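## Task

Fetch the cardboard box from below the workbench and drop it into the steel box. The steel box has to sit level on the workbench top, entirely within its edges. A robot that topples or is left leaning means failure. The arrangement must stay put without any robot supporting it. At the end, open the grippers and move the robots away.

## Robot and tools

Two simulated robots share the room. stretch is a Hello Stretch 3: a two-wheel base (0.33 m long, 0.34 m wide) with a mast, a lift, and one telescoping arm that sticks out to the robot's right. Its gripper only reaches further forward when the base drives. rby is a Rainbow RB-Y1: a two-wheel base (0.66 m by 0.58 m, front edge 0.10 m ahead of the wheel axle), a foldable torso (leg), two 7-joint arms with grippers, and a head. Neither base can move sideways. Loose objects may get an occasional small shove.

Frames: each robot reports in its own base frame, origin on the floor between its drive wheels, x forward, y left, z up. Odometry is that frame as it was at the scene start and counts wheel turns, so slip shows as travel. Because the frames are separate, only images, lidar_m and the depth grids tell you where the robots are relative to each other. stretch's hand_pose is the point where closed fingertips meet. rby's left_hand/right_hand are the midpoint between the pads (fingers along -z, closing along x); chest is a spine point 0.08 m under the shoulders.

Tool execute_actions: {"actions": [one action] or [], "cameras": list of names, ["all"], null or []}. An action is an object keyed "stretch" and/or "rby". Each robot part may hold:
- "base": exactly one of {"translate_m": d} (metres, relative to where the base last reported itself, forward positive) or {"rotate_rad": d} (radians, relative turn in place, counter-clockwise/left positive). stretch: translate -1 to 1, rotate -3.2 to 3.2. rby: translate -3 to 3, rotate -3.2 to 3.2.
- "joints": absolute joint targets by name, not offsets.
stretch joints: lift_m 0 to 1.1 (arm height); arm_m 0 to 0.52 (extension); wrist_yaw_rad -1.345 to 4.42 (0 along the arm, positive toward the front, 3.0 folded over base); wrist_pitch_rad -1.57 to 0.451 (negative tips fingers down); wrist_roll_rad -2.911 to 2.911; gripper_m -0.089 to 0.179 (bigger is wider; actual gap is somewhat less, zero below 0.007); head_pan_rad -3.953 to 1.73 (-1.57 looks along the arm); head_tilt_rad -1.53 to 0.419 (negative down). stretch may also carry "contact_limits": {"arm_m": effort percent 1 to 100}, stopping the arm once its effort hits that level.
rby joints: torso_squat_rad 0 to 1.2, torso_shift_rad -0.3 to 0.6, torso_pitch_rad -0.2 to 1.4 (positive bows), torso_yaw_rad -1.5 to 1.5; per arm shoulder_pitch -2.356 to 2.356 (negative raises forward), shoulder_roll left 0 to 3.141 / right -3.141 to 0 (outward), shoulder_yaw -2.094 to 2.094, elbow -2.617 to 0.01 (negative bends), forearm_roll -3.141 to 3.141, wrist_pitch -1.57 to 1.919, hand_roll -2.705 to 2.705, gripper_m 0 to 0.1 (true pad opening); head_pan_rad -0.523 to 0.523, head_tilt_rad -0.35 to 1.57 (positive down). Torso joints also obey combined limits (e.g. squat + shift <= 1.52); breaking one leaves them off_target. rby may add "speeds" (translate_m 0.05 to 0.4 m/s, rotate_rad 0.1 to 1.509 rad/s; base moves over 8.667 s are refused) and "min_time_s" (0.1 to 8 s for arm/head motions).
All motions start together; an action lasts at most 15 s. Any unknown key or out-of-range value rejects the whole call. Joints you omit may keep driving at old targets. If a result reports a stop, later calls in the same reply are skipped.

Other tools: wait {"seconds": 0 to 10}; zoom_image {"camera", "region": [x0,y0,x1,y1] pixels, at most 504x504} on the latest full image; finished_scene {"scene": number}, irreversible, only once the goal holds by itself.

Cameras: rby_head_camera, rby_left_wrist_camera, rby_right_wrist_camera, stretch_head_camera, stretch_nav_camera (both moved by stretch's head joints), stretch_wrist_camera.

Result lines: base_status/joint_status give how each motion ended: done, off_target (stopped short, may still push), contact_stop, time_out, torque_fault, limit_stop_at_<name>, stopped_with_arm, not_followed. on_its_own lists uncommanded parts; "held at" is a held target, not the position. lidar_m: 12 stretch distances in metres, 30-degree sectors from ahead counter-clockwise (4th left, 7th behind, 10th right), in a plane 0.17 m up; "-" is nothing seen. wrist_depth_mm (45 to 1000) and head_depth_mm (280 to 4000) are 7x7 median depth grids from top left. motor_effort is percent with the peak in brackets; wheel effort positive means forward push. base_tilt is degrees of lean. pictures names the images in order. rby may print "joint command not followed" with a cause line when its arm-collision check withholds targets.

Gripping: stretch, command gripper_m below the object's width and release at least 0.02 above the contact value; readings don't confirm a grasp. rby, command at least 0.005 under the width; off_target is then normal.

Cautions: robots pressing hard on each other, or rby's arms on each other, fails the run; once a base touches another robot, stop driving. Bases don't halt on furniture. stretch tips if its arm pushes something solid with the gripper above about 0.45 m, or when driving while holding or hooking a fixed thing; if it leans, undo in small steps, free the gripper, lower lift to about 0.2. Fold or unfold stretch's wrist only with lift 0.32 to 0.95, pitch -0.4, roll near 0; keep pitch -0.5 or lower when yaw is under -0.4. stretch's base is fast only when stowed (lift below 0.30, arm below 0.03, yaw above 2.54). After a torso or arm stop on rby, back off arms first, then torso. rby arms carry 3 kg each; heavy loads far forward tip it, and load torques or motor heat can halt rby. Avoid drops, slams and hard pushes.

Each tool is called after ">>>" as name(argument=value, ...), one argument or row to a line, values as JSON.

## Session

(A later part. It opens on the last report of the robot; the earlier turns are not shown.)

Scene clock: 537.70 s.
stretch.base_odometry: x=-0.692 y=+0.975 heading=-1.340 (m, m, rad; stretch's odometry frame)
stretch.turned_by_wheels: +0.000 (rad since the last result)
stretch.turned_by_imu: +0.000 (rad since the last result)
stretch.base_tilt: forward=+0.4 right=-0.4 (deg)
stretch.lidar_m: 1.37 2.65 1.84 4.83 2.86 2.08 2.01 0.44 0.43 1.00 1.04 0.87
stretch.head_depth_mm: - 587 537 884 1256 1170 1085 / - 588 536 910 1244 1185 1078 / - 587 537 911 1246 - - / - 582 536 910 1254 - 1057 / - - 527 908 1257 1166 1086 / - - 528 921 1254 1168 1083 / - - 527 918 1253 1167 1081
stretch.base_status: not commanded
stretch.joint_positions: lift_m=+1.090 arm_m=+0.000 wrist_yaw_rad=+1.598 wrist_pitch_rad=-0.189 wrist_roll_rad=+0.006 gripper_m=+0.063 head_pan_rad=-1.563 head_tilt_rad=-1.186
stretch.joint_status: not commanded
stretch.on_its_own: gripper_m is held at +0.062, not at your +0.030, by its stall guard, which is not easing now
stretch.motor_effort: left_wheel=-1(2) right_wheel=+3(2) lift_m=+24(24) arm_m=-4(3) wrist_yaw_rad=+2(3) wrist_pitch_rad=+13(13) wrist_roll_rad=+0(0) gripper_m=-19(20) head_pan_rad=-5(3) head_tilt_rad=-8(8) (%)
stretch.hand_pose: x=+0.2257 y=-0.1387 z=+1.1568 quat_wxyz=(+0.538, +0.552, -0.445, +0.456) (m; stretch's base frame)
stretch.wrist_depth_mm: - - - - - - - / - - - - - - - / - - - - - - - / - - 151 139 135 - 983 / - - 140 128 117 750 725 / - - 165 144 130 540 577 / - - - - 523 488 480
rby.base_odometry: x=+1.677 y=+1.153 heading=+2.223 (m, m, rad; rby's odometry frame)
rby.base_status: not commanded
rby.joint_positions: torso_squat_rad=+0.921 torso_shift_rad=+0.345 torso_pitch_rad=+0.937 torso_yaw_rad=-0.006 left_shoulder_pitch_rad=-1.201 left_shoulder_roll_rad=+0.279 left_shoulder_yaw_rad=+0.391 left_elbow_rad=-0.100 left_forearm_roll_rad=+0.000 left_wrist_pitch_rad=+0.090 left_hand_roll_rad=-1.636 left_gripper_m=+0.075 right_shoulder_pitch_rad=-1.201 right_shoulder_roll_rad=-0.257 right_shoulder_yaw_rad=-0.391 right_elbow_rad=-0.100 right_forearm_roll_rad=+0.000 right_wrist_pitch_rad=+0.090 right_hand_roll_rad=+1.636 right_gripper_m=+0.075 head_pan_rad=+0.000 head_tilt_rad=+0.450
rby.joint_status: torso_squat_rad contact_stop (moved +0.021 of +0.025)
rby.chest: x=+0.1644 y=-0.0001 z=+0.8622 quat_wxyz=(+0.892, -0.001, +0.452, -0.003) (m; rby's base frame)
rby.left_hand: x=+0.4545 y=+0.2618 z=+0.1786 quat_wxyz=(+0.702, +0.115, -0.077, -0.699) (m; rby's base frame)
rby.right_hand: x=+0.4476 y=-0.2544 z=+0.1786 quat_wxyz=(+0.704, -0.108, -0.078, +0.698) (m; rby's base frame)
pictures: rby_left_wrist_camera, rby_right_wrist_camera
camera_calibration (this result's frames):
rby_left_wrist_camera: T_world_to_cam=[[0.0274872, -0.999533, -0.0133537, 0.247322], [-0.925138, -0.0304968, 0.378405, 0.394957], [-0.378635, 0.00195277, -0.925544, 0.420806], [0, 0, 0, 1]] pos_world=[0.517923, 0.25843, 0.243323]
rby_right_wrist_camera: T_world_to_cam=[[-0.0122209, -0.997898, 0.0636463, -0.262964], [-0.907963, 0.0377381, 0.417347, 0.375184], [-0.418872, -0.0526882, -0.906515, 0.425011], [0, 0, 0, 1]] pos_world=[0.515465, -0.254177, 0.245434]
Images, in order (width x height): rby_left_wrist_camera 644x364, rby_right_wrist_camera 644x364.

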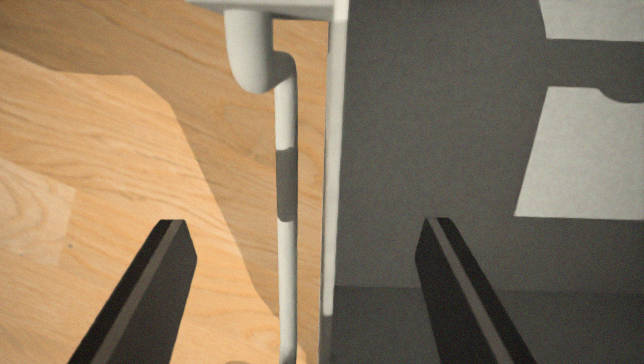

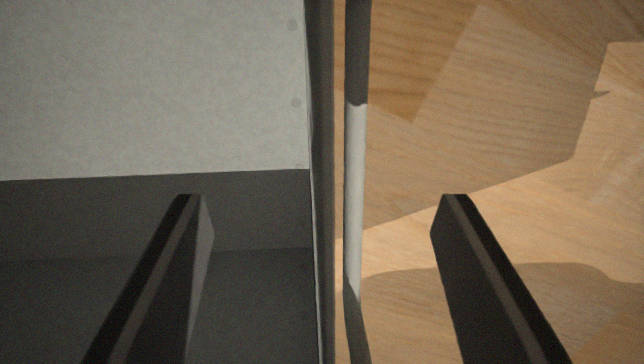

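>>> execute_actions(
  actions=[
    {"rby":{"joints":{"torso_squat_rad":0.905,"torso_shift_rad":0.35,"torso_pitch_rad":0.95,"left_shoulder_roll_rad":0.273}}},
  ],
  cameras=[],
)

>>> execute_actions(
  actions=[
    {"rby":{"joints":{"left_gripper_m":0,"right_gripper_m":0}}},
  ],
  cameras=["rby_left_wrist_camera","rby_right_wrist_camera"],
)

>>> execute_actions(
  actions=[
    {"rby":{"joints":{"torso_squat_rad":0.86}}},
  ],
  cameras=["rby_left_wrist_camera","rby_right_wrist_camera","rby_head_camera"],
)

>>> wait(
  seconds=4,
)

Scene clock: 549.60 s.
stretch.base_odometry: x=-0.692 y=+0.975 heading=-1.340 (m, m, rad; stretch's odometry frame)
stretch.turned_by_wheels: +0.000 (rad since the last result)
stretch.turned_by_imu: -0.001 (rad since the last result)
stretch.base_tilt: forward=+0.5 right=-0.5 (deg)
stretch.lidar_m: 1.37 2.66 1.84 4.82 2.86 2.07 2.01 0.44 0.43 1.00 1.04 0.87
stretch.head_depth_mm: - 587 537 885 1255 1170 1085 / - 587 537 909 1239 1181 1077 / - 587 536 908 1248 - - / - 582 536 908 1252 - 1057 / - - 529 907 1247 1169 1083 / - - 528 918 1255 1170 1085 / - - 527 920 1250 1167 1085
stretch.base_status: not commanded
stretch.joint_positions: lift_m=+1.090 arm_m=+0.000 wrist_yaw_rad=+1.598 wrist_pitch_rad=-0.189 wrist_roll_rad=+0.006 gripper_m=+0.063 head_pan_rad=-1.563 head_tilt_rad=-1.186
stretch.joint_status: not commanded
stretch.on_its_own: gripper_m is held at +0.062, not at your +0.030, by its stall guard, which is not easing now
stretch.motor_effort: left_wheel=-1(2) right_wheel=+3(3) lift_m=+24(24) arm_m=-3(3) wrist_yaw_rad=+2(2) wrist_pitch_rad=+13(13) wrist_roll_rad=+0(0) gripper_m=-20(19) head_pan_rad=-4(4) head_tilt_rad=-8(8) (%)
stretch.hand_pose: x=+0.2257 y=-0.1387 z=+1.1568 quat_wxyz=(+0.538, +0.552, -0.445, +0.456) (m; stretch's base frame)
stretch.wrist_depth_mm: - - - - - - - / - - - - - - - / - - - - - - - / - - 150 139 136 990 976 / - - 140 128 117 762 732 / - - 165 144 130 539 583 / - - - - 520 486 473
rby.base_odometry: x=+1.677 y=+1.153 heading=+2.223 (m, m, rad; rby's odometry frame)
rby.base_status: not commanded
rby.joint_positions: torso_squat_rad=+0.905 torso_shift_rad=+0.349 torso_pitch_rad=+0.948 torso_yaw_rad=-0.006 left_shoulder_pitch_rad=-1.201 left_shoulder_roll_rad=+0.275 left_shoulder_yaw_rad=+0.391 left_elbow_rad=-0.101 left_forearm_roll_rad=+0.000 left_wrist_pitch_rad=+0.090 left_hand_roll_rad=-1.636 left_gripper_m=+0.075 right_shoulder_pitch_rad=-1.201 right_shoulder_roll_rad=-0.257 right_shoulder_yaw_rad=-0.391 right_elbow_rad=-0.100 right_forearm_roll_rad=+0.000 right_wrist_pitch_rad=+0.090 right_hand_roll_rad=+1.636 right_gripper_m=+0.075 head_pan_rad=+0.000 head_tilt_rad=+0.450
rby.joint_status: all done
rby.chest: x=+0.1714 y=-0.0001 z=+0.8671 quat_wxyz=(+0.890, -0.001, +0.457, -0.002) (m; rby's base frame)
rby.left_hand: x=+0.4536 y=+0.2586 z=+0.1802 quat_wxyz=(+0.702, +0.109, -0.075, -0.699) (m; rby's base frame)
rby.right_hand: x=+0.4472 y=-0.2544 z=+0.1805 quat_wxyz=(+0.704, -0.104, -0.075, +0.698) (m; rby's base frame)
pictures: none
No camera images: the call's "cameras" was empty. Leave "cameras" out to get every camera's image.

Scene clock: 550.83 s.
stretch.base_odometry: x=-0.692 y=+0.975 heading=-1.340 (m, m, rad; stretch's odometry frame)
stretch.turned_by_wheels: +0.000 (rad since the last result)
stretch.turned_by_imu: +0.000 (rad since the last result)
stretch.base_tilt: forward=+0.5 right=-0.4 (deg)
stretch.lidar_m: 1.37 2.74 1.83 4.83 2.86 2.07 2.01 0.44 0.43 1.00 1.04 0.87
stretch.head_depth_mm: - 587 537 887 1255 1176 1087 / - 586 538 909 1241 1186 1075 / - 587 537 910 1247 - - / - 583 536 912 1251 - 1060 / - - 529 907 1254 1166 1090 / - - 528 918 1256 1170 1084 / - - 528 918 1251 1166 1085
stretch.base_status: not commanded
stretch.joint_positions: lift_m=+1.090 arm_m=+0.000 wrist_yaw_rad=+1.598 wrist_pitch_rad=-0.189 wrist_roll_rad=+0.006 gripper_m=+0.063 head_pan_rad=-1.563 head_tilt_rad=-1.186
stretch.joint_status: not commanded
stretch.on_its_own: gripper_m is held at +0.062, not at your +0.030, by its stall guard, which is not easing now
stretch.motor_effort: left_wheel=-2(2) right_wheel=+2(2) lift_m=+24(24) arm_m=-3(3) wrist_yaw_rad=+2(3) wrist_pitch_rad=+13(12) wrist_roll_rad=+0(0) gripper_m=-19(19) head_pan_rad=-5(4) head_tilt_rad=-8(8) (%)
stretch.hand_pose: x=+0.2257 y=-0.1387 z=+1.1568 quat_wxyz=(+0.538, +0.552, -0.445, +0.456) (m; stretch's base frame)
stretch.wrist_depth_mm: - - - - - - - / - - - - - - - / - - - - - - - / - - 150 139 135 - 970 / - - 140 128 117 760 727 / - - 166 144 130 545 581 / - - - - 520 486 484
rby.base_odometry: x=+1.677 y=+1.153 heading=+2.223 (m, m, rad; rby's odometry frame)
rby.base_status: not commanded
rby.joint_positions: torso_squat_rad=+0.905 torso_shift_rad=+0.349 torso_pitch_rad=+0.948 torso_yaw_rad=-0.006 left_shoulder_pitch_rad=-1.202 left_shoulder_roll_rad=+0.274 left_shoulder_yaw_rad=+0.391 left_elbow_rad=-0.101 left_forearm_roll_rad=+0.000 left_wrist_pitch_rad=+0.090 left_hand_roll_rad=-1.636 left_gripper_m=+0.003 right_shoulder_pitch_rad=-1.201 right_shoulder_roll_rad=-0.257 right_shoulder_yaw_rad=-0.391 right_elbow_rad=-0.100 right_forearm_roll_rad=+0.000 right_wrist_pitch_rad=+0.090 right_hand_roll_rad=+1.636 right_gripper_m=+0.003 head_pan_rad=+0.000 head_tilt_rad=+0.450
rby.joint_status: all done
rby.chest: x=+0.1714 y=-0.0002 z=+0.8671 quat_wxyz=(+0.890, -0.001, +0.457, -0.002) (m; rby's base frame)
rby.left_hand: x=+0.4535 y=+0.2575 z=+0.1801 quat_wxyz=(+0.702, +0.109, -0.075, -0.700) (m; rby's base frame)
rby.right_hand: x=+0.4471 y=-0.2542 z=+0.1805 quat_wxyz=(+0.704, -0.104, -0.075, +0.699) (m; rby's base frame)
pictures: rby_left_wrist_camera, rby_right_wrist_camera
camera_calibration (this result's frames):
rby_left_wrist_camera: T_world_to_cam=[[0.0257827, -0.999633, -0.008279, 0.242948], [-0.920952, -0.0269729, 0.388742, 0.388676], [-0.388822, -0.00239824, -0.92131, 0.426733], [0, 0, 0, 1]] pos_world=[0.517612, 0.254366, 0.24407]
rby_right_wrist_camera: T_world_to_cam=[[-0.0112623, -0.997909, 0.0636462, -0.263361], [-0.903515, 0.0374256, 0.426918, 0.370171], [-0.428408, -0.0526973, -0.902048, 0.42999], [0, 0, 0, 1]] pos_world=[0.5157, -0.254004, 0.2466]
Images, in order (width x height): rby_left_wrist_camera 644x364, rby_right_wrist_camera 644x364.

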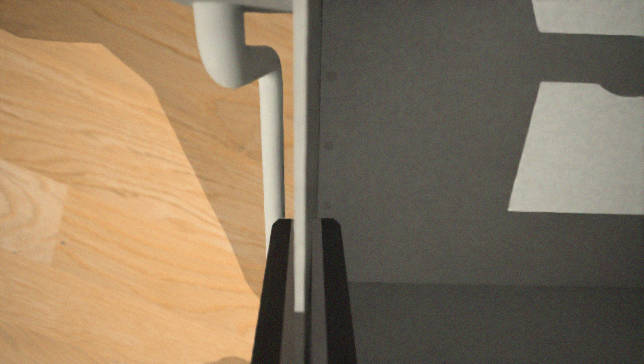

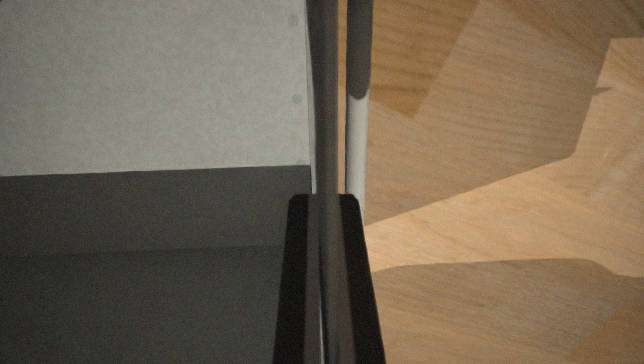

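Scene clock: 551.73 s.
stretch.base_odometry: x=-0.692 y=+0.975 heading=-1.340 (m, m, rad; stretch's odometry frame)
stretch.turned_by_wheels: +0.000 (rad since the last result)
stretch.turned_by_imu: +0.000 (rad since the last result)
stretch.base_tilt: forward=+0.5 right=-0.4 (deg)
stretch.lidar_m: 1.37 2.74 1.84 4.82 2.86 2.07 2.01 0.44 0.43 1.00 1.04 0.87
stretch.head_depth_mm: - 587 537 888 1252 1172 1087 / - 587 537 909 1243 1186 1077 / - 586 536 909 1249 - - / - 581 536 908 1248 - 1058 / - - 528 908 1245 1171 1085 / - - 528 919 1255 1168 1085 / - - 528 921 1254 1164 1084
stretch.base_status: not commanded
stretch.joint_positions: lift_m=+1.090 arm_m=+0.000 wrist_yaw_rad=+1.598 wrist_pitch_rad=-0.189 wrist_roll_rad=+0.006 gripper_m=+0.063 head_pan_rad=-1.563 head_tilt_rad=-1.186
stretch.joint_status: not commanded
stretch.on_its_own: gripper_m is held at +0.062, not at your +0.030, by its stall guard, which is not easing now
stretch.motor_effort: left_wheel=-2(2) right_wheel=+3(3) lift_m=+24(24) arm_m=-3(3) wrist_yaw_rad=+2(2) wrist_pitch_rad=+13(13) wrist_roll_rad=+0(1) gripper_m=-19(20) head_pan_rad=-4(2) head_tilt_rad=-8(7) (%)
stretch.hand_pose: x=+0.2257 y=-0.1387 z=+1.1568 quat_wxyz=(+0.538, +0.552, -0.445, +0.456) (m; stretch's base frame)
stretch.wrist_depth_mm: - - - - - - - / - - - - - - - / - - - - - - - / - - 150 139 136 988 980 / - - 140 128 117 753 724 / - - 165 144 130 547 583 / - - - - 520 487 480
rby.base_odometry: x=+1.677 y=+1.153 heading=+2.223 (m, m, rad; rby's odometry frame)
rby.base_status: not commanded
rby.joint_positions: torso_squat_rad=+0.860 torso_shift_rad=+0.351 torso_pitch_rad=+0.952 torso_yaw_rad=-0.006 left_shoulder_pitch_rad=-1.199 left_shoulder_roll_rad=+0.273 left_shoulder_yaw_rad=+0.391 left_elbow_rad=-0.099 left_forearm_roll_rad=+0.000 left_wrist_pitch_rad=+0.090 left_hand_roll_rad=-1.636 left_gripper_m=+0.003 right_shoulder_pitch_rad=-1.199 right_shoulder_roll_rad=-0.256 right_shoulder_yaw_rad=-0.391 right_elbow_rad=-0.099 right_forearm_roll_rad=+0.000 right_wrist_pitch_rad=+0.090 right_hand_roll_rad=+1.636 right_gripper_m=+0.003 head_pan_rad=+0.000 head_tilt_rad=+0.450
rby.joint_status: all done
rby.chest: x=+0.1810 y=-0.0002 z=+0.8890 quat_wxyz=(+0.889, -0.001, +0.458, -0.002) (m; rby's base frame)
rby.left_hand: x=+0.4577 y=+0.2575 z=+0.2001 quat_wxyz=(+0.703, +0.106, -0.072, -0.700) (m; rby's base frame)
rby.right_hand: x=+0.4521 y=-0.2541 z=+0.2007 quat_wxyz=(+0.704, -0.102, -0.072, +0.699) (m; rby's base frame)
pictures: rby_head_camera, rby_left_wrist_camera, rby_right_wrist_camera
camera_calibration (this result's frames):
rby_head_camera: T_world_to_cam=[[-0.0531926, -0.998292, 0.024162, -0.00181337], [-0.975622, 0.0467953, -0.21441, 0.613511], [0.212913, -0.034978, -0.976445, 0.828416], [0, 0, 0, 1]] pos_world=[0.422078, -0.00154339, 0.940489]
rby_left_wrist_camera: T_world_to_cam=[[0.0260912, -0.999626, -0.00821664, 0.242764], [-0.917464, -0.027209, 0.396887, 0.381561], [-0.396962, -0.00281678, -0.917831, 0.44993], [0, 0, 0, 1]] pos_world=[0.52234, 0.254322, 0.263518]
rby_right_wrist_camera: T_world_to_cam=[[-0.0110816, -0.997922, 0.0634656, -0.264554], [-0.90035, 0.0375703, 0.433541, 0.363268], [-0.435024, -0.052337, -0.898896, 0.452846], [0, 0, 0, 1]] pos_world=[0.521136, -0.253952, 0.26636]
Images, in order (width x height): rby_head_camera 896x504, rby_left_wrist_camera 644x364, rby_right_wrist_camera 644x364.

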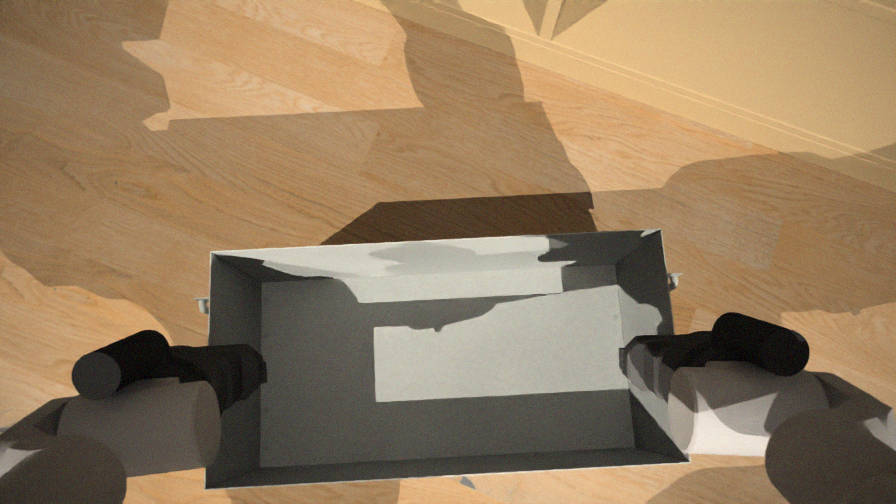

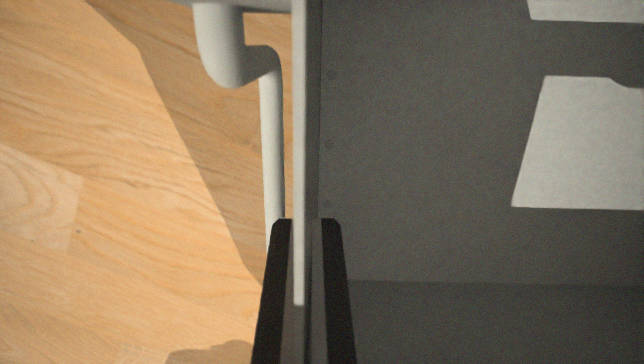

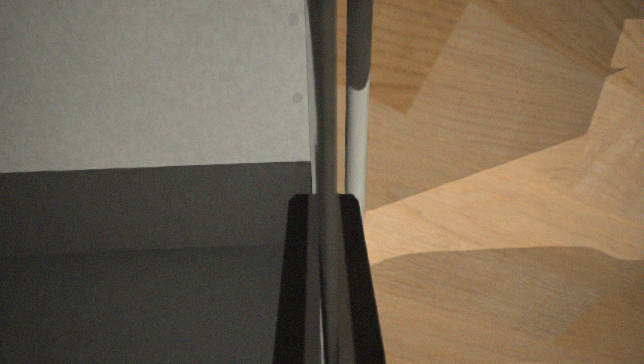

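Scene clock: 555.73 s.
stretch.base_odometry: x=-0.692 y=+0.975 heading=-1.340 (m, m, rad; stretch's odometry frame)
stretch.turned_by_wheels: +0.000 (rad since the last result)
stretch.turned_by_imu: -0.001 (rad since the last result)
stretch.base_tilt: forward=+0.5 right=-0.4 (deg)
stretch.lidar_m: 1.37 2.73 1.84 4.79 2.85 2.07 2.01 0.44 0.43 1.00 1.04 0.87
stretch.head_depth_mm: - 588 537 886 1256 1171 1087 / - 588 536 909 1236 1181 1077 / - 589 536 909 1244 - - / - 582 536 906 1253 - 1058 / - - 529 907 1253 1165 1083 / - - 527 918 1251 1166 1087 / - - 527 917 1249 1167 1085
stretch.base_status: not commanded
stretch.joint_positions: lift_m=+1.090 arm_m=+0.000 wrist_yaw_rad=+1.598 wrist_pitch_rad=-0.189 wrist_roll_rad=+0.006 gripper_m=+0.063 head_pan_rad=-1.563 head_tilt_rad=-1.186
stretch.joint_status: not commanded
stretch.on_its_own: gripper_m is held at +0.062, not at your +0.030, by its stall guard, which is not easing now
stretch.motor_effort: left_wheel=-2(2) right_wheel=+3(3) lift_m=+24(24) arm_m=-3(3) wrist_yaw_rad=+2(2) wrist_pitch_rad=+12(13) wrist_roll_rad=+0(1) gripper_m=-19(20) head_pan_rad=-5(2) head_tilt_rad=-8(7) (%)
stretch.hand_pose: x=+0.2257 y=-0.1387 z=+1.1568 quat_wxyz=(+0.538, +0.552, -0.445, +0.456) (m; stretch's base frame)
stretch.wrist_depth_mm: - - - - - - - / - - - - - - - / - - - - - - - / - - 150 139 135 - 991 / - - 140 128 117 755 732 / - - 165 144 130 539 580 / - - - - 521 485 481
rby.base_odometry: x=+1.677 y=+1.153 heading=+2.223 (m, m, rad; rby's odometry frame)
rby.base_status: not commanded
rby.joint_positions: torso_squat_rad=+0.860 torso_shift_rad=+0.351 torso_pitch_rad=+0.952 torso_yaw_rad=-0.006 left_shoulder_pitch_rad=-1.199 left_shoulder_roll_rad=+0.273 left_shoulder_yaw_rad=+0.391 left_elbow_rad=-0.099 left_forearm_roll_rad=+0.000 left_wrist_pitch_rad=+0.090 left_hand_roll_rad=-1.636 left_gripper_m=+0.003 right_shoulder_pitch_rad=-1.199 right_shoulder_roll_rad=-0.256 right_shoulder_yaw_rad=-0.391 right_elbow_rad=-0.099 right_forearm_roll_rad=+0.000 right_wrist_pitch_rad=+0.090 right_hand_roll_rad=+1.636 right_gripper_m=+0.003 head_pan_rad=+0.000 head_tilt_rad=+0.450
rby.joint_status: all done
rby.chest: x=+0.1810 y=-0.0002 z=+0.8890 quat_wxyz=(+0.889, -0.001, +0.458, -0.002) (m; rby's base frame)
rby.left_hand: x=+0.4576 y=+0.2575 z=+0.2001 quat_wxyz=(+0.703, +0.106, -0.072, -0.700) (m; rby's base frame)
rby.right_hand: x=+0.4521 y=-0.2541 z=+0.2007 quat_wxyz=(+0.704, -0.102, -0.072, +0.699) (m; rby's base frame)
wait: 4.00 s; at rest by 0.27 s
pictures: rby_head_camera, rby_left_wrist_camera, rby_right_wrist_camera, stretch_head_camera (sideways: a quarter turn clockwise sets it upright), stretch_nav_camera (sideways: a quarter turn counterclockwise sets it upright), stretch_wrist_camera
camera_calibration (this result's frames):
rby_head_camera: T_world_to_cam=[[-0.0531927, -0.998292, 0.0241619, -0.00181333], [-0.975622, 0.0467954, -0.21441, 0.613511], [0.212913, -0.0349779, -0.976445, 0.828416], [0, 0, 0, 1]] pos_world=[0.422078, -0.00154344, 0.940489]
rby_left_wrist_camera: T_world_to_cam=[[0.026097, -0.999626, -0.00822226, 0.242768], [-0.917441, -0.0272164, 0.39694, 0.381516], [-0.397015, -0.00281549, -0.917808, 0.449929], [0, 0, 0, 1]] pos_world=[0.522311, 0.254327, 0.263505]
rby_right_wrist_camera: T_world_to_cam=[[-0.01108, -0.997923, 0.0634596, -0.26455], [-0.900337, 0.0375679, 0.433569, 0.363242], [-0.435053, -0.0523311, -0.898883, 0.452846], [0, 0, 0, 1]] pos_world=[0.521121, -0.253948, 0.266353]
stretch_head_camera: T_world_to_cam=[[-0.0140627, 0.909542, -0.415374, 0.560025], [0.999865, 0.01632, 0.00188492, -0.00593667], [0.0084933, -0.415291, -0.909649, 1.13875], [0, 0, 0, 1]] pos_world=[0.00413952, -0.0363548, 1.2685]
stretch_nav_camera: T_world_to_cam=[[-0.0221924, -0.926944, 0.374542, -0.442823], [-0.99969, 0.0163574, -0.0187512, 0.079824], [0.0112548, -0.374842, -0.92702, 1.16979], [0, 0, 0, 1]] pos_world=[0.0568061, 0.0267106, 1.25178]
stretch_wrist_camera: T_world_to_cam=[[0.0465447, -0.997683, -0.0496258, -0.0863399], [-0.401582, 0.0267996, -0.915431, 1.17726], [0.914639, 0.0625372, -0.399404, 0.429945], [0, 0, 0, 1]] pos_world=[0.0835394, -0.144577, 1.24514]
Images, in order (width x height): rby_head_camera 896x504, rby_left_wrist_camera 644x364, rby_right_wrist_camera 644x364, stretch_head_camera 896x504, stretch_nav_camera 672x504, stretch_wrist_camera 644x364.

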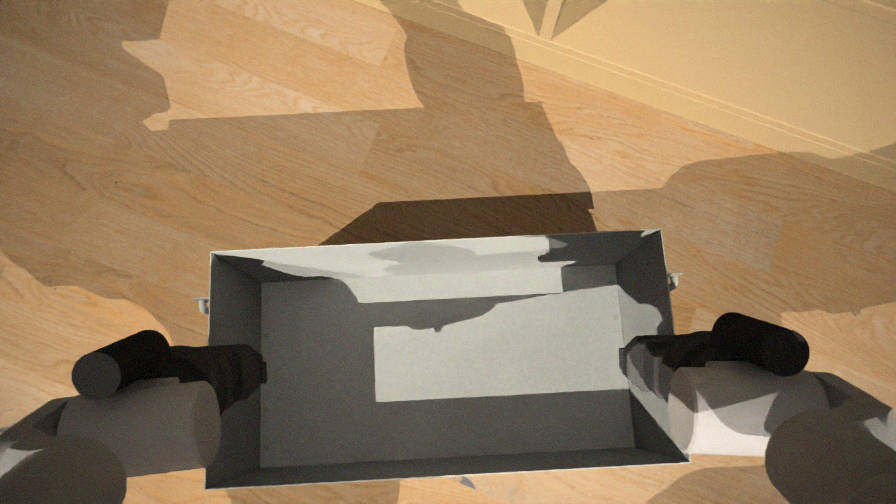

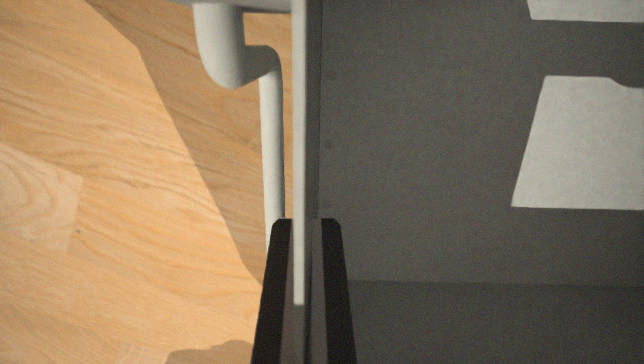

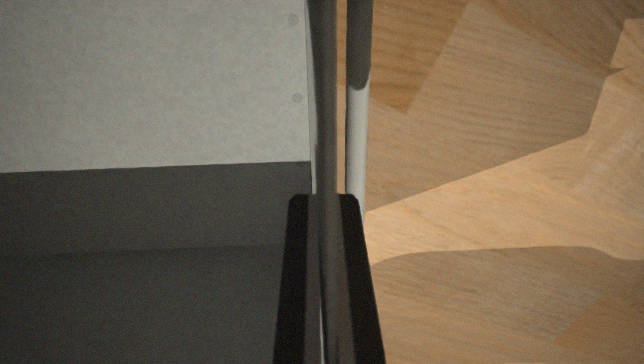

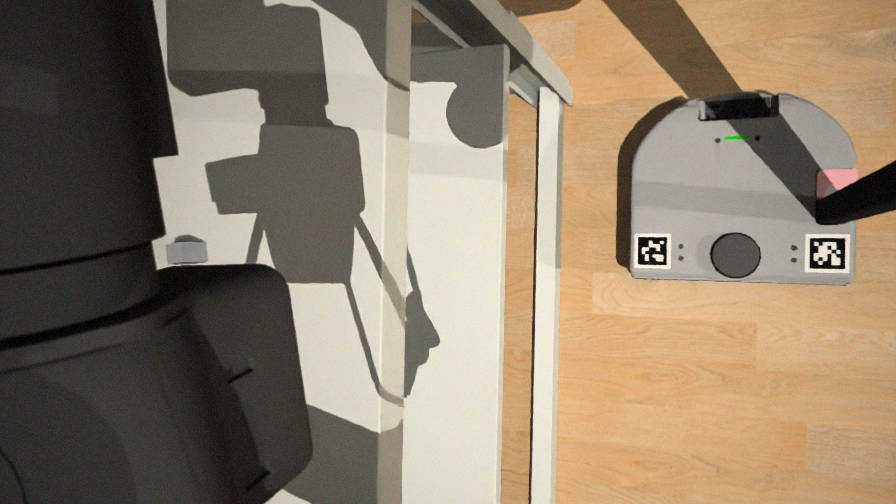

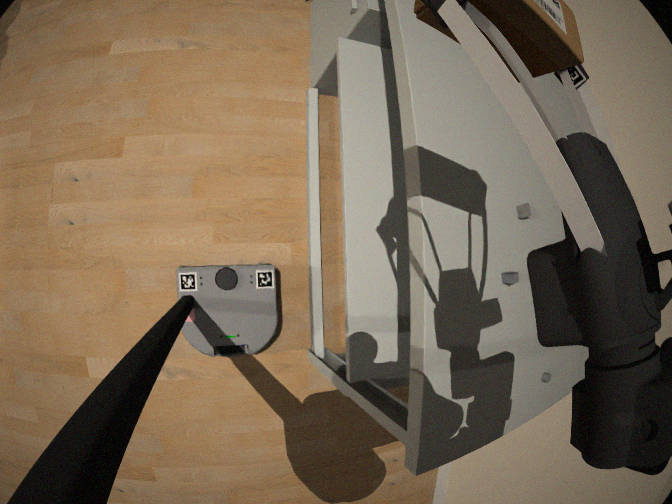

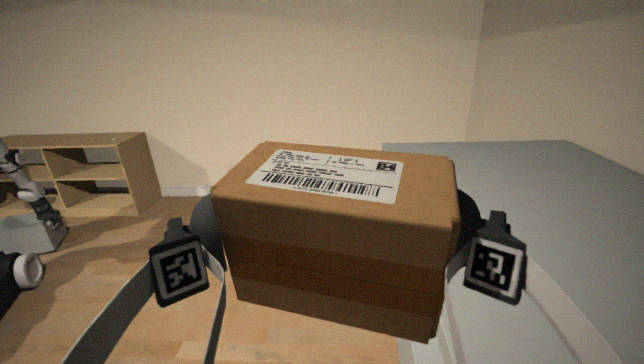

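>>> execute_actions(
  actions=[
    {"rby":{"base":{"translate_m":-0.3},"speeds":{"translate_m":0.15},"joints":{"torso_squat_rad":0.5,"torso_shift_rad":0.18}}},
  ],
  cameras=["rby_left_wrist_camera","rby_right_wrist_camera"],
)

>>> execute_actions(
  actions=[
    {"rby":{"min_time_s":1.0,"joints":{"torso_pitch_rad":0.79,"left_shoulder_pitch_rad":-1.095,"left_shoulder_roll_rad":0.228,"left_shoulder_yaw_rad":0.374,"left_elbow_rad":-0.5,"left_wrist_pitch_rad":0.54,"right_shoulder_pitch_rad":-1.095,"right_shoulder_roll_rad":-0.216,"right_shoulder_yaw_rad":-0.374,"right_elbow_rad":-0.5,"right_wrist_pitch_rad":0.54}}},
  ],
  cameras=["rby_left_wrist_camera","rby_right_wrist_camera"],
)

Scene clock: 573.67 s.
stretch.base_odometry: x=-0.692 y=+0.975 heading=-1.340 (m, m, rad; stretch's odometry frame)
stretch.turned_by_wheels: +0.000 (rad since the last result)
stretch.turned_by_imu: -0.002 (rad since the last result)
stretch.base_tilt: forward=+0.5 right=-0.4 (deg)
stretch.lidar_m: 1.36 2.74 1.59 4.83 2.86 2.07 2.01 0.44 0.43 1.00 1.04 0.87
stretch.head_depth_mm: - 589 537 886 1254 1172 1086 / - 587 536 909 1243 1186 1075 / - 587 536 909 1256 - - / - 583 536 908 1254 - 1056 / - - 527 909 1255 1170 1085 / - - 528 921 1256 1167 1084 / - - 527 918 1252 1170 1083
stretch.base_status: not commanded
stretch.joint_positions: lift_m=+1.090 arm_m=+0.000 wrist_yaw_rad=+1.598 wrist_pitch_rad=-0.189 wrist_roll_rad=+0.006 gripper_m=+0.063 head_pan_rad=-1.563 head_tilt_rad=-1.186
stretch.joint_status: not commanded
stretch.on_its_own: gripper_m is held at +0.062, not at your +0.030, by its stall guard, which is not easing now
stretch.motor_effort: left_wheel=-1(1) right_wheel=+2(2) lift_m=+24(24) arm_m=-3(3) wrist_yaw_rad=+2(2) wrist_pitch_rad=+13(13) wrist_roll_rad=+0(0) gripper_m=-19(20) head_pan_rad=-4(5) head_tilt_rad=-8(7) (%)
stretch.hand_pose: x=+0.2257 y=-0.1387 z=+1.1568 quat_wxyz=(+0.538, +0.552, -0.445, +0.456) (m; stretch's base frame)
stretch.wrist_depth_mm: - - - - - - - / - - - - - - - / - - - - - - - / - - 150 138 135 - 966 / - - 140 128 117 763 721 / - - 165 144 130 544 574 / - - - - 519 486 477
rby.base_odometry: x=+1.859 y=+0.914 heading=+2.222 (m, m, rad; rby's odometry frame)
rby.base_status: done
rby.joint_positions: torso_squat_rad=+0.500 torso_shift_rad=+0.181 torso_pitch_rad=+0.952 torso_yaw_rad=-0.006 left_shoulder_pitch_rad=-1.199 left_shoulder_roll_rad=+0.272 left_shoulder_yaw_rad=+0.391 left_elbow_rad=-0.099 left_forearm_roll_rad=+0.000 left_wrist_pitch_rad=+0.090 left_hand_roll_rad=-1.636 left_gripper_m=+0.003 right_shoulder_pitch_rad=-1.198 right_shoulder_roll_rad=-0.256 right_shoulder_yaw_rad=-0.391 right_elbow_rad=-0.099 right_forearm_roll_rad=+0.000 right_wrist_pitch_rad=+0.090 right_hand_roll_rad=+1.636 right_gripper_m=+0.003 head_pan_rad=+0.000 head_tilt_rad=+0.450
rby.joint_status: all done
rby.chest: x=+0.1345 y=-0.0002 z=+1.0643 quat_wxyz=(+0.889, -0.001, +0.458, -0.002) (m; rby's base frame)
rby.left_hand: x=+0.4107 y=+0.2573 z=+0.3753 quat_wxyz=(+0.703, +0.105, -0.072, -0.700) (m; rby's base frame)
rby.right_hand: x=+0.4051 y=-0.2542 z=+0.3760 quat_wxyz=(+0.704, -0.101, -0.072, +0.699) (m; rby's base frame)
pictures: rby_left_wrist_camera, rby_right_wrist_camera
camera_calibration (this result's frames):
rby_left_wrist_camera: T_world_to_cam=[[0.0261309, -0.999625, -0.00817132, 0.245293], [-0.917191, -0.0272255, 0.397517, 0.268586], [-0.397591, -0.00289283, -0.917558, 0.59231], [0, 0, 0, 1]] pos_world=[0.475432, 0.254227, 0.438715]
rby_right_wrist_camera: T_world_to_cam=[[-0.0110947, -0.997924, 0.0634414, -0.276246], [-0.899995, 0.0376142, 0.434274, 0.244556], [-0.435759, -0.0522788, -0.898544, 0.590077], [0, 0, 0, 1]] pos_world=[0.474166, -0.254022, 0.441531]
Images, in order (width x height): rby_left_wrist_camera 644x364, rby_right_wrist_camera 644x364.

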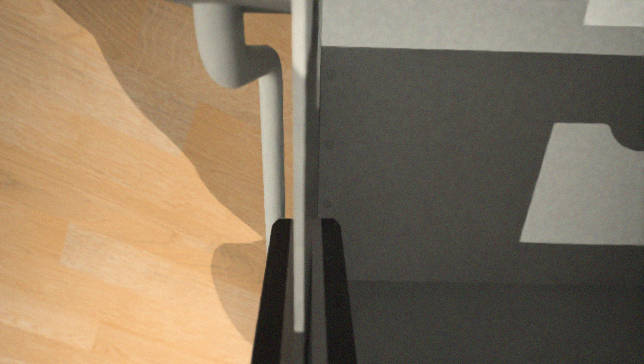

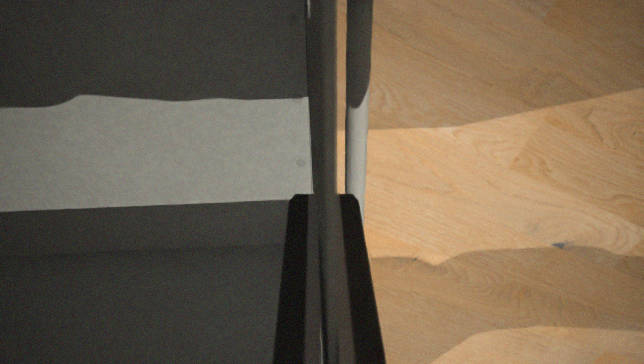

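Scene clock: 575.23 s.
stretch.base_odometry: x=-0.692 y=+0.975 heading=-1.340 (m, m, rad; stretch's odometry frame)
stretch.turned_by_wheels: +0.000 (rad since the last result)
stretch.turned_by_imu: +0.000 (rad since the last result)
stretch.base_tilt: forward=+0.5 right=-0.4 (deg)
stretch.lidar_m: 1.36 2.74 1.59 4.83 2.86 2.08 2.00 0.44 0.43 1.00 1.04 0.87
stretch.head_depth_mm: - 588 536 887 1256 1172 1090 / - 587 536 910 1241 1186 1074 / - 586 537 909 1250 - - / - 582 536 910 1253 - 1056 / - - 528 910 1253 1168 1086 / - - 528 919 1248 1168 1079 / - - 527 919 1251 1171 1083
stretch.base_status: not commanded
stretch.joint_positions: lift_m=+1.090 arm_m=+0.000 wrist_yaw_rad=+1.598 wrist_pitch_rad=-0.189 wrist_roll_rad=+0.006 gripper_m=+0.063 head_pan_rad=-1.563 head_tilt_rad=-1.186
stretch.joint_status: not commanded
stretch.on_its_own: gripper_m is held at +0.062, not at your +0.030, by its stall guard, which is not easing now
stretch.motor_effort: left_wheel=-1(1) right_wheel=+2(2) lift_m=+24(24) arm_m=-3(3) wrist_yaw_rad=+3(3) wrist_pitch_rad=+13(13) wrist_roll_rad=+0(0) gripper_m=-19(19) head_pan_rad=-4(3) head_tilt_rad=-8(8) (%)
stretch.hand_pose: x=+0.2257 y=-0.1387 z=+1.1568 quat_wxyz=(+0.538, +0.552, -0.445, +0.456) (m; stretch's base frame)
stretch.wrist_depth_mm: - - - - - - - / - - - - - - - / - - - - - - - / - - 150 139 135 - 992 / - - 140 128 117 745 727 / - - 165 144 130 547 582 / - - - - 524 481 480
rby.base_odometry: x=+1.859 y=+0.914 heading=+2.222 (m, m, rad; rby's odometry frame)
rby.base_status: not commanded
rby.joint_positions: torso_squat_rad=+0.500 torso_shift_rad=+0.181 torso_pitch_rad=+0.792 torso_yaw_rad=-0.006 left_shoulder_pitch_rad=-1.093 left_shoulder_roll_rad=+0.227 left_shoulder_yaw_rad=+0.374 left_elbow_rad=-0.498 left_forearm_roll_rad=+0.000 left_wrist_pitch_rad=+0.540 left_hand_roll_rad=-1.636 left_gripper_m=+0.002 right_shoulder_pitch_rad=-1.093 right_shoulder_roll_rad=-0.215 right_shoulder_yaw_rad=-0.374 right_elbow_rad=-0.498 right_forearm_roll_rad=+0.000 right_wrist_pitch_rad=+0.540 right_hand_roll_rad=+1.636 right_gripper_m=+0.003 head_pan_rad=+0.000 head_tilt_rad=+0.450
rby.joint_status: all done
rby.chest: x=+0.1028 y=-0.0002 z=+1.1022 quat_wxyz=(+0.923, -0.001, +0.386, -0.003) (m; rby's base frame)
rby.left_hand: x=+0.4844 y=+0.2546 z=+0.4762 quat_wxyz=(+0.703, +0.099, -0.075, -0.700) (m; rby's base frame)
rby.right_hand: x=+0.4796 y=-0.2546 z=+0.4765 quat_wxyz=(+0.705, -0.097, -0.074, +0.699) (m; rby's base frame)
pictures: rby_left_wrist_camera, rby_right_wrist_camera
camera_calibration (this result's frames):
rby_left_wrist_camera: T_world_to_cam=[[0.0236248, -0.99971, 0.00471309, 0.236512], [-0.915388, -0.0197365, 0.402089, 0.291018], [-0.40188, -0.0138136, -0.915588, 0.718061], [0, 0, 0, 1]] pos_world=[0.549381, 0.252106, 0.539318]
rby_right_wrist_camera: T_world_to_cam=[[-0.00994738, -0.998527, 0.0533293, -0.278043], [-0.898608, 0.0323212, 0.437561, 0.264404], [-0.43864, -0.0435695, -0.897606, 0.71601], [0, 0, 0, 1]] pos_world=[0.548901, -0.254984, 0.54183]
Images, in order (width x height): rby_left_wrist_camera 644x364, rby_right_wrist_camera 644x364.

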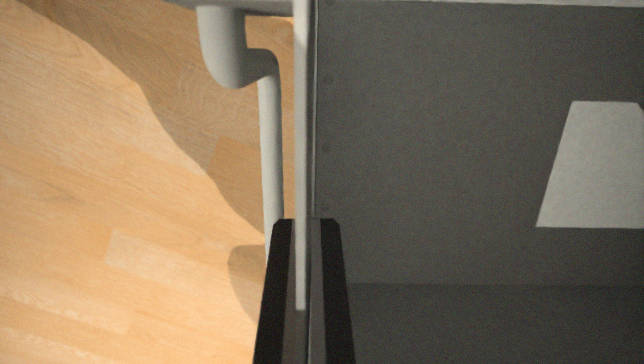

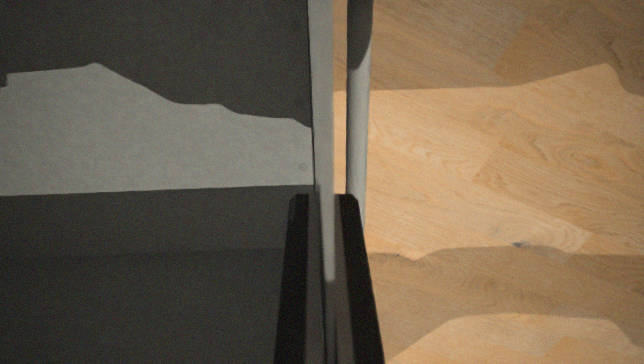

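Good. Continue the transition.

>>> execute_actions(
  actions=[
    {"rby":{"min_time_s":1.0,"joints":{"torso_pitch_rad":0.625,"torso_shift_rad":0.1,"torso_squat_rad":0.3,"left_shoulder_pitch_rad":-0.99,"left_shoulder_roll_rad":0.189,"left_shoulder_yaw_rad":0.356,"left_elbow_rad":-0.9,"left_wrist_pitch_rad":0.995,"right_shoulder_pitch_rad":-0.99,"right_shoulder_roll_rad":-0.179,"right_shoulder_yaw_rad":-0.356,"right_elbow_rad":-0.9,"right_wrist_pitch_rad":0.995}}},
  ],
  cameras=["rby_left_wrist_camera","rby_right_wrist_camera"],
)

>>> execute_actions(
  actions=[
    {"rby":{"min_time_s":1.0,"joints":{"torso_pitch_rad":0.46,"torso_shift_rad":0.03,"torso_squat_rad":0.1,"left_shoulder_pitch_rad":-0.885,"left_shoulder_roll_rad":0.161,"left_shoulder_yaw_rad":0.333,"left_elbow_rad":-1.3,"left_wrist_pitch_rad":1.45,"right_shoulder_pitch_rad":-0.885,"right_shoulder_roll_rad":-0.152,"right_shoulder_yaw_rad":-0.333,"right_elbow_rad":-1.3,"right_wrist_pitch_rad":1.45}}},
  ],
  cameras=["rby_left_wrist_camera","rby_right_wrist_camera"],
)

Scene clock: 591.73 s.
stretch.base_odometry: x=-0.692 y=+0.975 heading=-1.340 (m, m, rad; stretch's odometry frame)
stretch.turned_by_wheels: +0.000 (rad since the last result)
stretch.turned_by_imu: -0.001 (rad since the last result)
stretch.base_tilt: forward=+0.5 right=-0.4 (deg)
stretch.lidar_m: 1.37 2.74 1.59 4.83 2.86 2.07 2.00 0.44 0.43 1.00 1.04 0.87
stretch.head_depth_mm: - 588 537 888 1259 1171 1088 / - 588 536 911 1241 1182 1077 / - 588 537 910 1255 - - / - 581 535 909 1250 - 1055 / - - 527 907 1253 1167 1082 / - - 528 919 1252 1164 1083 / - - 528 917 1251 1166 1084
stretch.base_status: not commanded
stretch.joint_positions: lift_m=+1.090 arm_m=+0.000 wrist_yaw_rad=+1.598 wrist_pitch_rad=-0.189 wrist_roll_rad=+0.006 gripper_m=+0.063 head_pan_rad=-1.563 head_tilt_rad=-1.186
stretch.joint_status: not commanded
stretch.on_its_own: gripper_m is held at +0.062, not at your +0.030, by its stall guard, which is not easing now
stretch.motor_effort: left_wheel=-2(2) right_wheel=+2(3) lift_m=+24(24) arm_m=-3(3) wrist_yaw_rad=+2(3) wrist_pitch_rad=+13(13) wrist_roll_rad=+1(0) gripper_m=-19(19) head_pan_rad=-4(3) head_tilt_rad=-8(8) (%)
stretch.hand_pose: x=+0.2257 y=-0.1387 z=+1.1568 quat_wxyz=(+0.538, +0.552, -0.445, +0.456) (m; stretch's base frame)
stretch.wrist_depth_mm: - - - - - - - / - - - - - - - / - - - - - - - / - - 150 139 135 - 974 / - - 140 128 117 753 720 / - - 165 144 130 544 579 / - - - - 523 488 478
rby.base_odometry: x=+1.859 y=+0.914 heading=+2.222 (m, m, rad; rby's odometry frame)
rby.base_status: not commanded
rby.joint_positions: torso_squat_rad=+0.300 torso_shift_rad=+0.101 torso_pitch_rad=+0.627 torso_yaw_rad=-0.006 left_shoulder_pitch_rad=-0.988 left_shoulder_roll_rad=+0.188 left_shoulder_yaw_rad=+0.356 left_elbow_rad=-0.898 left_forearm_roll_rad=+0.000 left_wrist_pitch_rad=+0.995 left_hand_roll_rad=-1.636 left_gripper_m=+0.002 right_shoulder_pitch_rad=-0.987 right_shoulder_roll_rad=-0.178 right_shoulder_yaw_rad=-0.356 right_elbow_rad=-0.898 right_forearm_roll_rad=+0.000 right_wrist_pitch_rad=+0.995 right_hand_roll_rad=+1.636 right_gripper_m=+0.003 head_pan_rad=+0.000 head_tilt_rad=+0.450
rby.joint_status: all done
rby.chest: x=+0.0209 y=-0.0003 z=+1.1964 quat_wxyz=(+0.951, -0.001, +0.309, -0.003) (m; rby's base frame)
rby.left_hand: x=+0.4783 y=+0.2528 z=+0.6754 quat_wxyz=(+0.703, +0.095, -0.078, -0.700) (m; rby's base frame)
rby.right_hand: x=+0.4740 y=-0.2544 z=+0.6753 quat_wxyz=(+0.705, -0.093, -0.077, +0.698) (m; rby's base frame)
pictures: rby_left_wrist_camera, rby_right_wrist_camera
camera_calibration (this result's frames):
rby_left_wrist_camera: T_world_to_cam=[[0.0228631, -0.99963, 0.01474, 0.227483], [-0.914757, -0.0149688, 0.403728, 0.202704], [-0.403358, -0.022714, -0.91476, 0.900392], [0, 0, 0, 1]] pos_world=[0.543404, 0.250885, 0.738453]
rby_right_wrist_camera: T_world_to_cam=[[-0.0105488, -0.998983, 0.0438265, -0.281967], [-0.898237, 0.0287256, 0.438571, 0.170605], [-0.439384, -0.0347402, -0.897627, 0.894682], [0, 0, 0, 1]] pos_world=[0.543379, -0.255499, 0.740626]
Images, in order (width x height): rby_left_wrist_camera 644x364, rby_right_wrist_camera 644x364.

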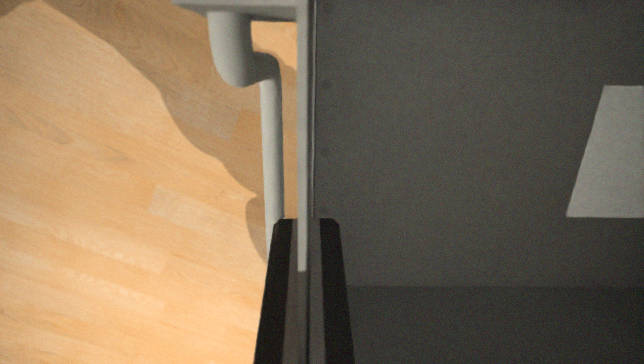

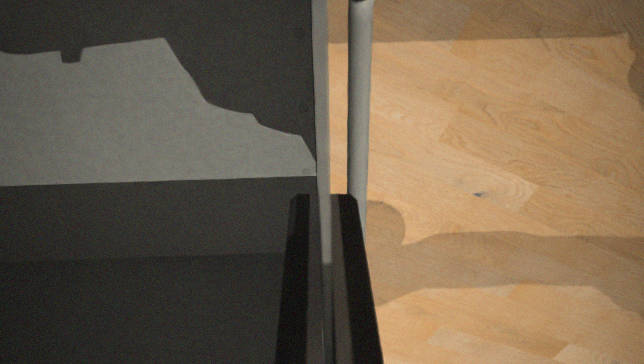

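Scene clock: 593.27 s.
stretch.base_odometry: x=-0.692 y=+0.975 heading=-1.340 (m, m, rad; stretch's odometry frame)
stretch.turned_by_wheels: +0.000 (rad since the last result)
stretch.turned_by_imu: +0.000 (rad since the last result)
stretch.base_tilt: forward=+0.5 right=-0.4 (deg)
stretch.lidar_m: 1.37 2.74 1.60 4.84 2.87 2.08 2.01 0.44 0.43 1.00 1.04 0.87
stretch.head_depth_mm: - 588 536 887 1261 1171 1088 / - 587 537 908 1238 1186 1078 / - 587 536 908 1246 - - / - 583 535 906 1251 - 1059 / - - 528 906 1253 1168 1086 / - - 528 920 1255 1171 1081 / - - 528 918 1251 1165 1079
stretch.base_status: not commanded
stretch.joint_positions: lift_m=+1.090 arm_m=+0.000 wrist_yaw_rad=+1.598 wrist_pitch_rad=-0.189 wrist_roll_rad=+0.006 gripper_m=+0.063 head_pan_rad=-1.563 head_tilt_rad=-1.186
stretch.joint_status: not commanded
stretch.on_its_own: gripper_m is held at +0.062, not at your +0.030, by its stall guard, which is not easing now
stretch.motor_effort: left_wheel=-1(1) right_wheel=+3(3) lift_m=+24(24) arm_m=-3(3) wrist_yaw_rad=+3(3) wrist_pitch_rad=+13(13) wrist_roll_rad=+0(0) gripper_m=-19(19) head_pan_rad=-4(3) head_tilt_rad=-8(8) (%)
stretch.hand_pose: x=+0.2257 y=-0.1387 z=+1.1568 quat_wxyz=(+0.538, +0.552, -0.445, +0.456) (m; stretch's base frame)
stretch.wrist_depth_mm: - - - - - - - / - - - - - - - / - - - - - - - / - - 150 138 135 992 984 / - - 140 128 117 751 725 / - - 165 144 130 543 580 / - - - - 524 485 484
rby.base_odometry: x=+1.859 y=+0.914 heading=+2.222 (m, m, rad; rby's odometry frame)
rby.base_status: not commanded
rby.joint_positions: torso_squat_rad=+0.100 torso_shift_rad=+0.030 torso_pitch_rad=+0.460 torso_yaw_rad=-0.006 left_shoulder_pitch_rad=-0.885 left_shoulder_roll_rad=+0.161 left_shoulder_yaw_rad=+0.333 left_elbow_rad=-1.300 left_forearm_roll_rad=+0.000 left_wrist_pitch_rad=+1.450 left_hand_roll_rad=-1.636 left_gripper_m=+0.000 right_shoulder_pitch_rad=-0.885 right_shoulder_roll_rad=-0.152 right_shoulder_yaw_rad=-0.333 right_elbow_rad=-1.300 right_forearm_roll_rad=+0.000 right_wrist_pitch_rad=+1.450 right_hand_roll_rad=+1.636 right_gripper_m=+0.000 head_pan_rad=+0.000 head_tilt_rad=+0.450
rby.joint_status: all done
rby.chest: x=-0.0698 y=-0.0003 z=+1.2540 quat_wxyz=(+0.974, -0.001, +0.228, -0.003) (m; rby's base frame)
rby.left_hand: x=+0.4195 y=+0.2541 z=+0.8647 quat_wxyz=(+0.703, +0.098, -0.082, -0.700) (m; rby's base frame)
rby.right_hand: x=+0.4157 y=-0.2562 z=+0.8644 quat_wxyz=(+0.705, -0.096, -0.082, +0.698) (m; rby's base frame)
pictures: rby_left_wrist_camera, rby_right_wrist_camera
camera_calibration (this result's frames):
rby_left_wrist_camera: T_world_to_cam=[[0.0223696, -0.999628, 0.0156188, 0.226801], [-0.918732, -0.0143935, 0.39462, 0.0818975], [-0.394248, -0.0231769, -0.918712, 1.04953], [0, 0, 0, 1]] pos_world=[0.483943, 0.252221, 0.928353]
rby_right_wrist_camera: T_world_to_cam=[[-0.0113522, -0.999044, 0.0422176, -0.290937], [-0.902879, 0.0283863, 0.428956, 0.0455427], [-0.429745, -0.0332478, -0.902338, 1.03913], [0, 0, 0, 1]] pos_world=[0.484379, -0.257403, 0.930397]
Images, in order (width x height): rby_left_wrist_camera 644x364, rby_right_wrist_camera 644x364.

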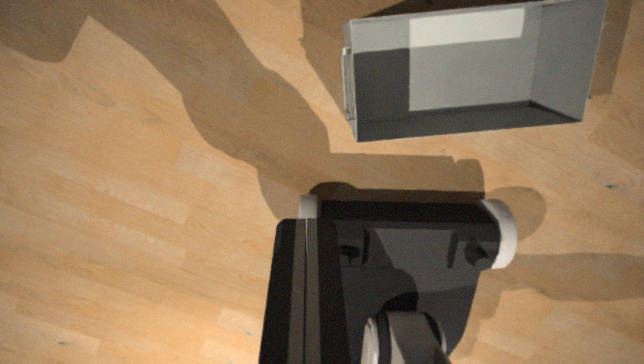

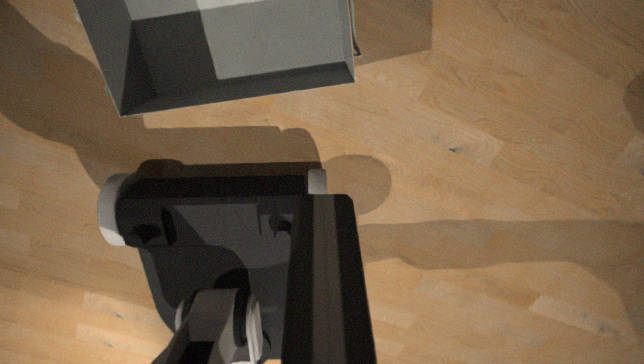

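>>> execute_actions(
  actions=[
    {"rby":{"joints":{"head_tilt_rad":0.75,"left_shoulder_roll_rad":0.6,"right_shoulder_roll_rad":-0.6}}},
  ],
  cameras=["rby_head_camera"],
)

Scene clock: 687.57 s.
stretch.base_odometry: x=-0.692 y=+0.975 heading=-1.340 (m, m, rad; stretch's odometry frame)
stretch.turned_by_wheels: +0.000 (rad since the last result)
stretch.turned_by_imu: -0.001 (rad since the last result)
stretch.base_tilt: forward=+0.4 right=-0.4 (deg)
stretch.lidar_m: 1.37 2.74 1.60 4.83 2.85 2.08 2.01 0.44 0.43 1.00 1.04 0.87
stretch.head_depth_mm: - 588 537 886 1255 1168 1090 / - 587 536 909 1242 1189 1077 / - 588 537 910 1248 - - / - 582 536 906 1252 - 1060 / - - 528 907 1249 1169 1088 / - - 528 918 1253 1170 1083 / - - 527 919 1253 1170 1086
stretch.base_status: not commanded
stretch.joint_positions: lift_m=+1.090 arm_m=+0.000 wrist_yaw_rad=+1.598 wrist_pitch_rad=-0.189 wrist_roll_rad=+0.006 gripper_m=+0.063 head_pan_rad=-1.563 head_tilt_rad=-1.186
stretch.joint_status: not commanded
stretch.on_its_own: gripper_m is held at +0.062, not at your +0.030, by its stall guard, which is not easing now
stretch.motor_effort: left_wheel=-1(2) right_wheel=+3(3) lift_m=+24(24) arm_m=-3(3) wrist_yaw_rad=+3(3) wrist_pitch_rad=+13(13) wrist_roll_rad=+0(0) gripper_m=-20(19) head_pan_rad=-3(2) head_tilt_rad=-8(8) (%)
stretch.hand_pose: x=+0.2257 y=-0.1387 z=+1.1568 quat_wxyz=(+0.538, +0.552, -0.445, +0.456) (m; stretch's base frame)
stretch.wrist_depth_mm: - - - - - - - / - - - - - - - / - - - - - - - / - - 150 139 135 979 956 / - - 140 128 117 745 725 / - - 165 144 130 540 578 / - - - - 518 483 477
rby.base_odometry: x=+1.859 y=+0.914 heading=+2.222 (m, m, rad; rby's odometry frame)
rby.base_status: not commanded
rby.joint_positions: torso_squat_rad=+0.100 torso_shift_rad=+0.030 torso_pitch_rad=+0.460 torso_yaw_rad=-0.006 left_shoulder_pitch_rad=-0.885 left_shoulder_roll_rad=+0.600 left_shoulder_yaw_rad=+0.333 left_elbow_rad=-1.300 left_forearm_roll_rad=+0.000 left_wrist_pitch_rad=+1.450 left_hand_roll_rad=-1.636 left_gripper_m=+0.000 right_shoulder_pitch_rad=-0.885 right_shoulder_roll_rad=-0.600 right_shoulder_yaw_rad=-0.333 right_elbow_rad=-1.300 right_forearm_roll_rad=+0.000 right_wrist_pitch_rad=+1.450 right_hand_roll_rad=+1.636 right_gripper_m=+0.000 head_pan_rad=+0.000 head_tilt_rad=+0.750
rby.joint_status: all done
rby.chest: x=-0.0697 y=-0.0003 z=+1.2539 quat_wxyz=(+0.974, -0.001, +0.228, -0.003) (m; rby's base frame)
rby.left_hand: x=+0.4423 y=+0.4904 z=+0.9805 quat_wxyz=(+0.718, +0.279, +0.023, -0.637) (m; rby's base frame)
rby.right_hand: x=+0.4372 y=-0.4975 z=+0.9828 quat_wxyz=(+0.721, -0.281, +0.026, +0.633) (m; rby's base frame)
pictures: rby_head_camera
camera_calibration (this result's frames):
rby_head_camera: T_world_to_cam=[[-0.0579408, -0.998246, 0.0121675, -0.0121644], [-0.916764, 0.0483786, -0.396488, 0.65381], [0.395203, -0.0341275, -0.917959, 1.23182], [0, 0, 0, 1]] pos_world=[0.111866, -0.00173448, 1.39014]
Images, in order (width x height): rby_head_camera 896x504.

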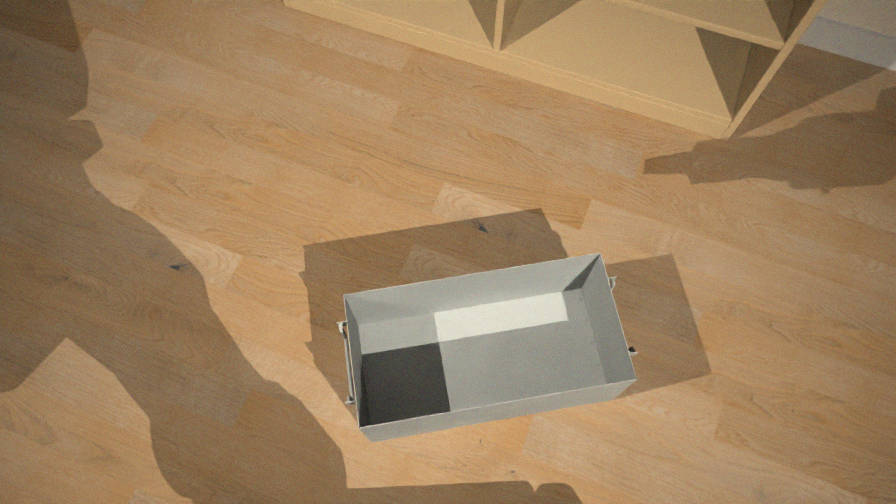

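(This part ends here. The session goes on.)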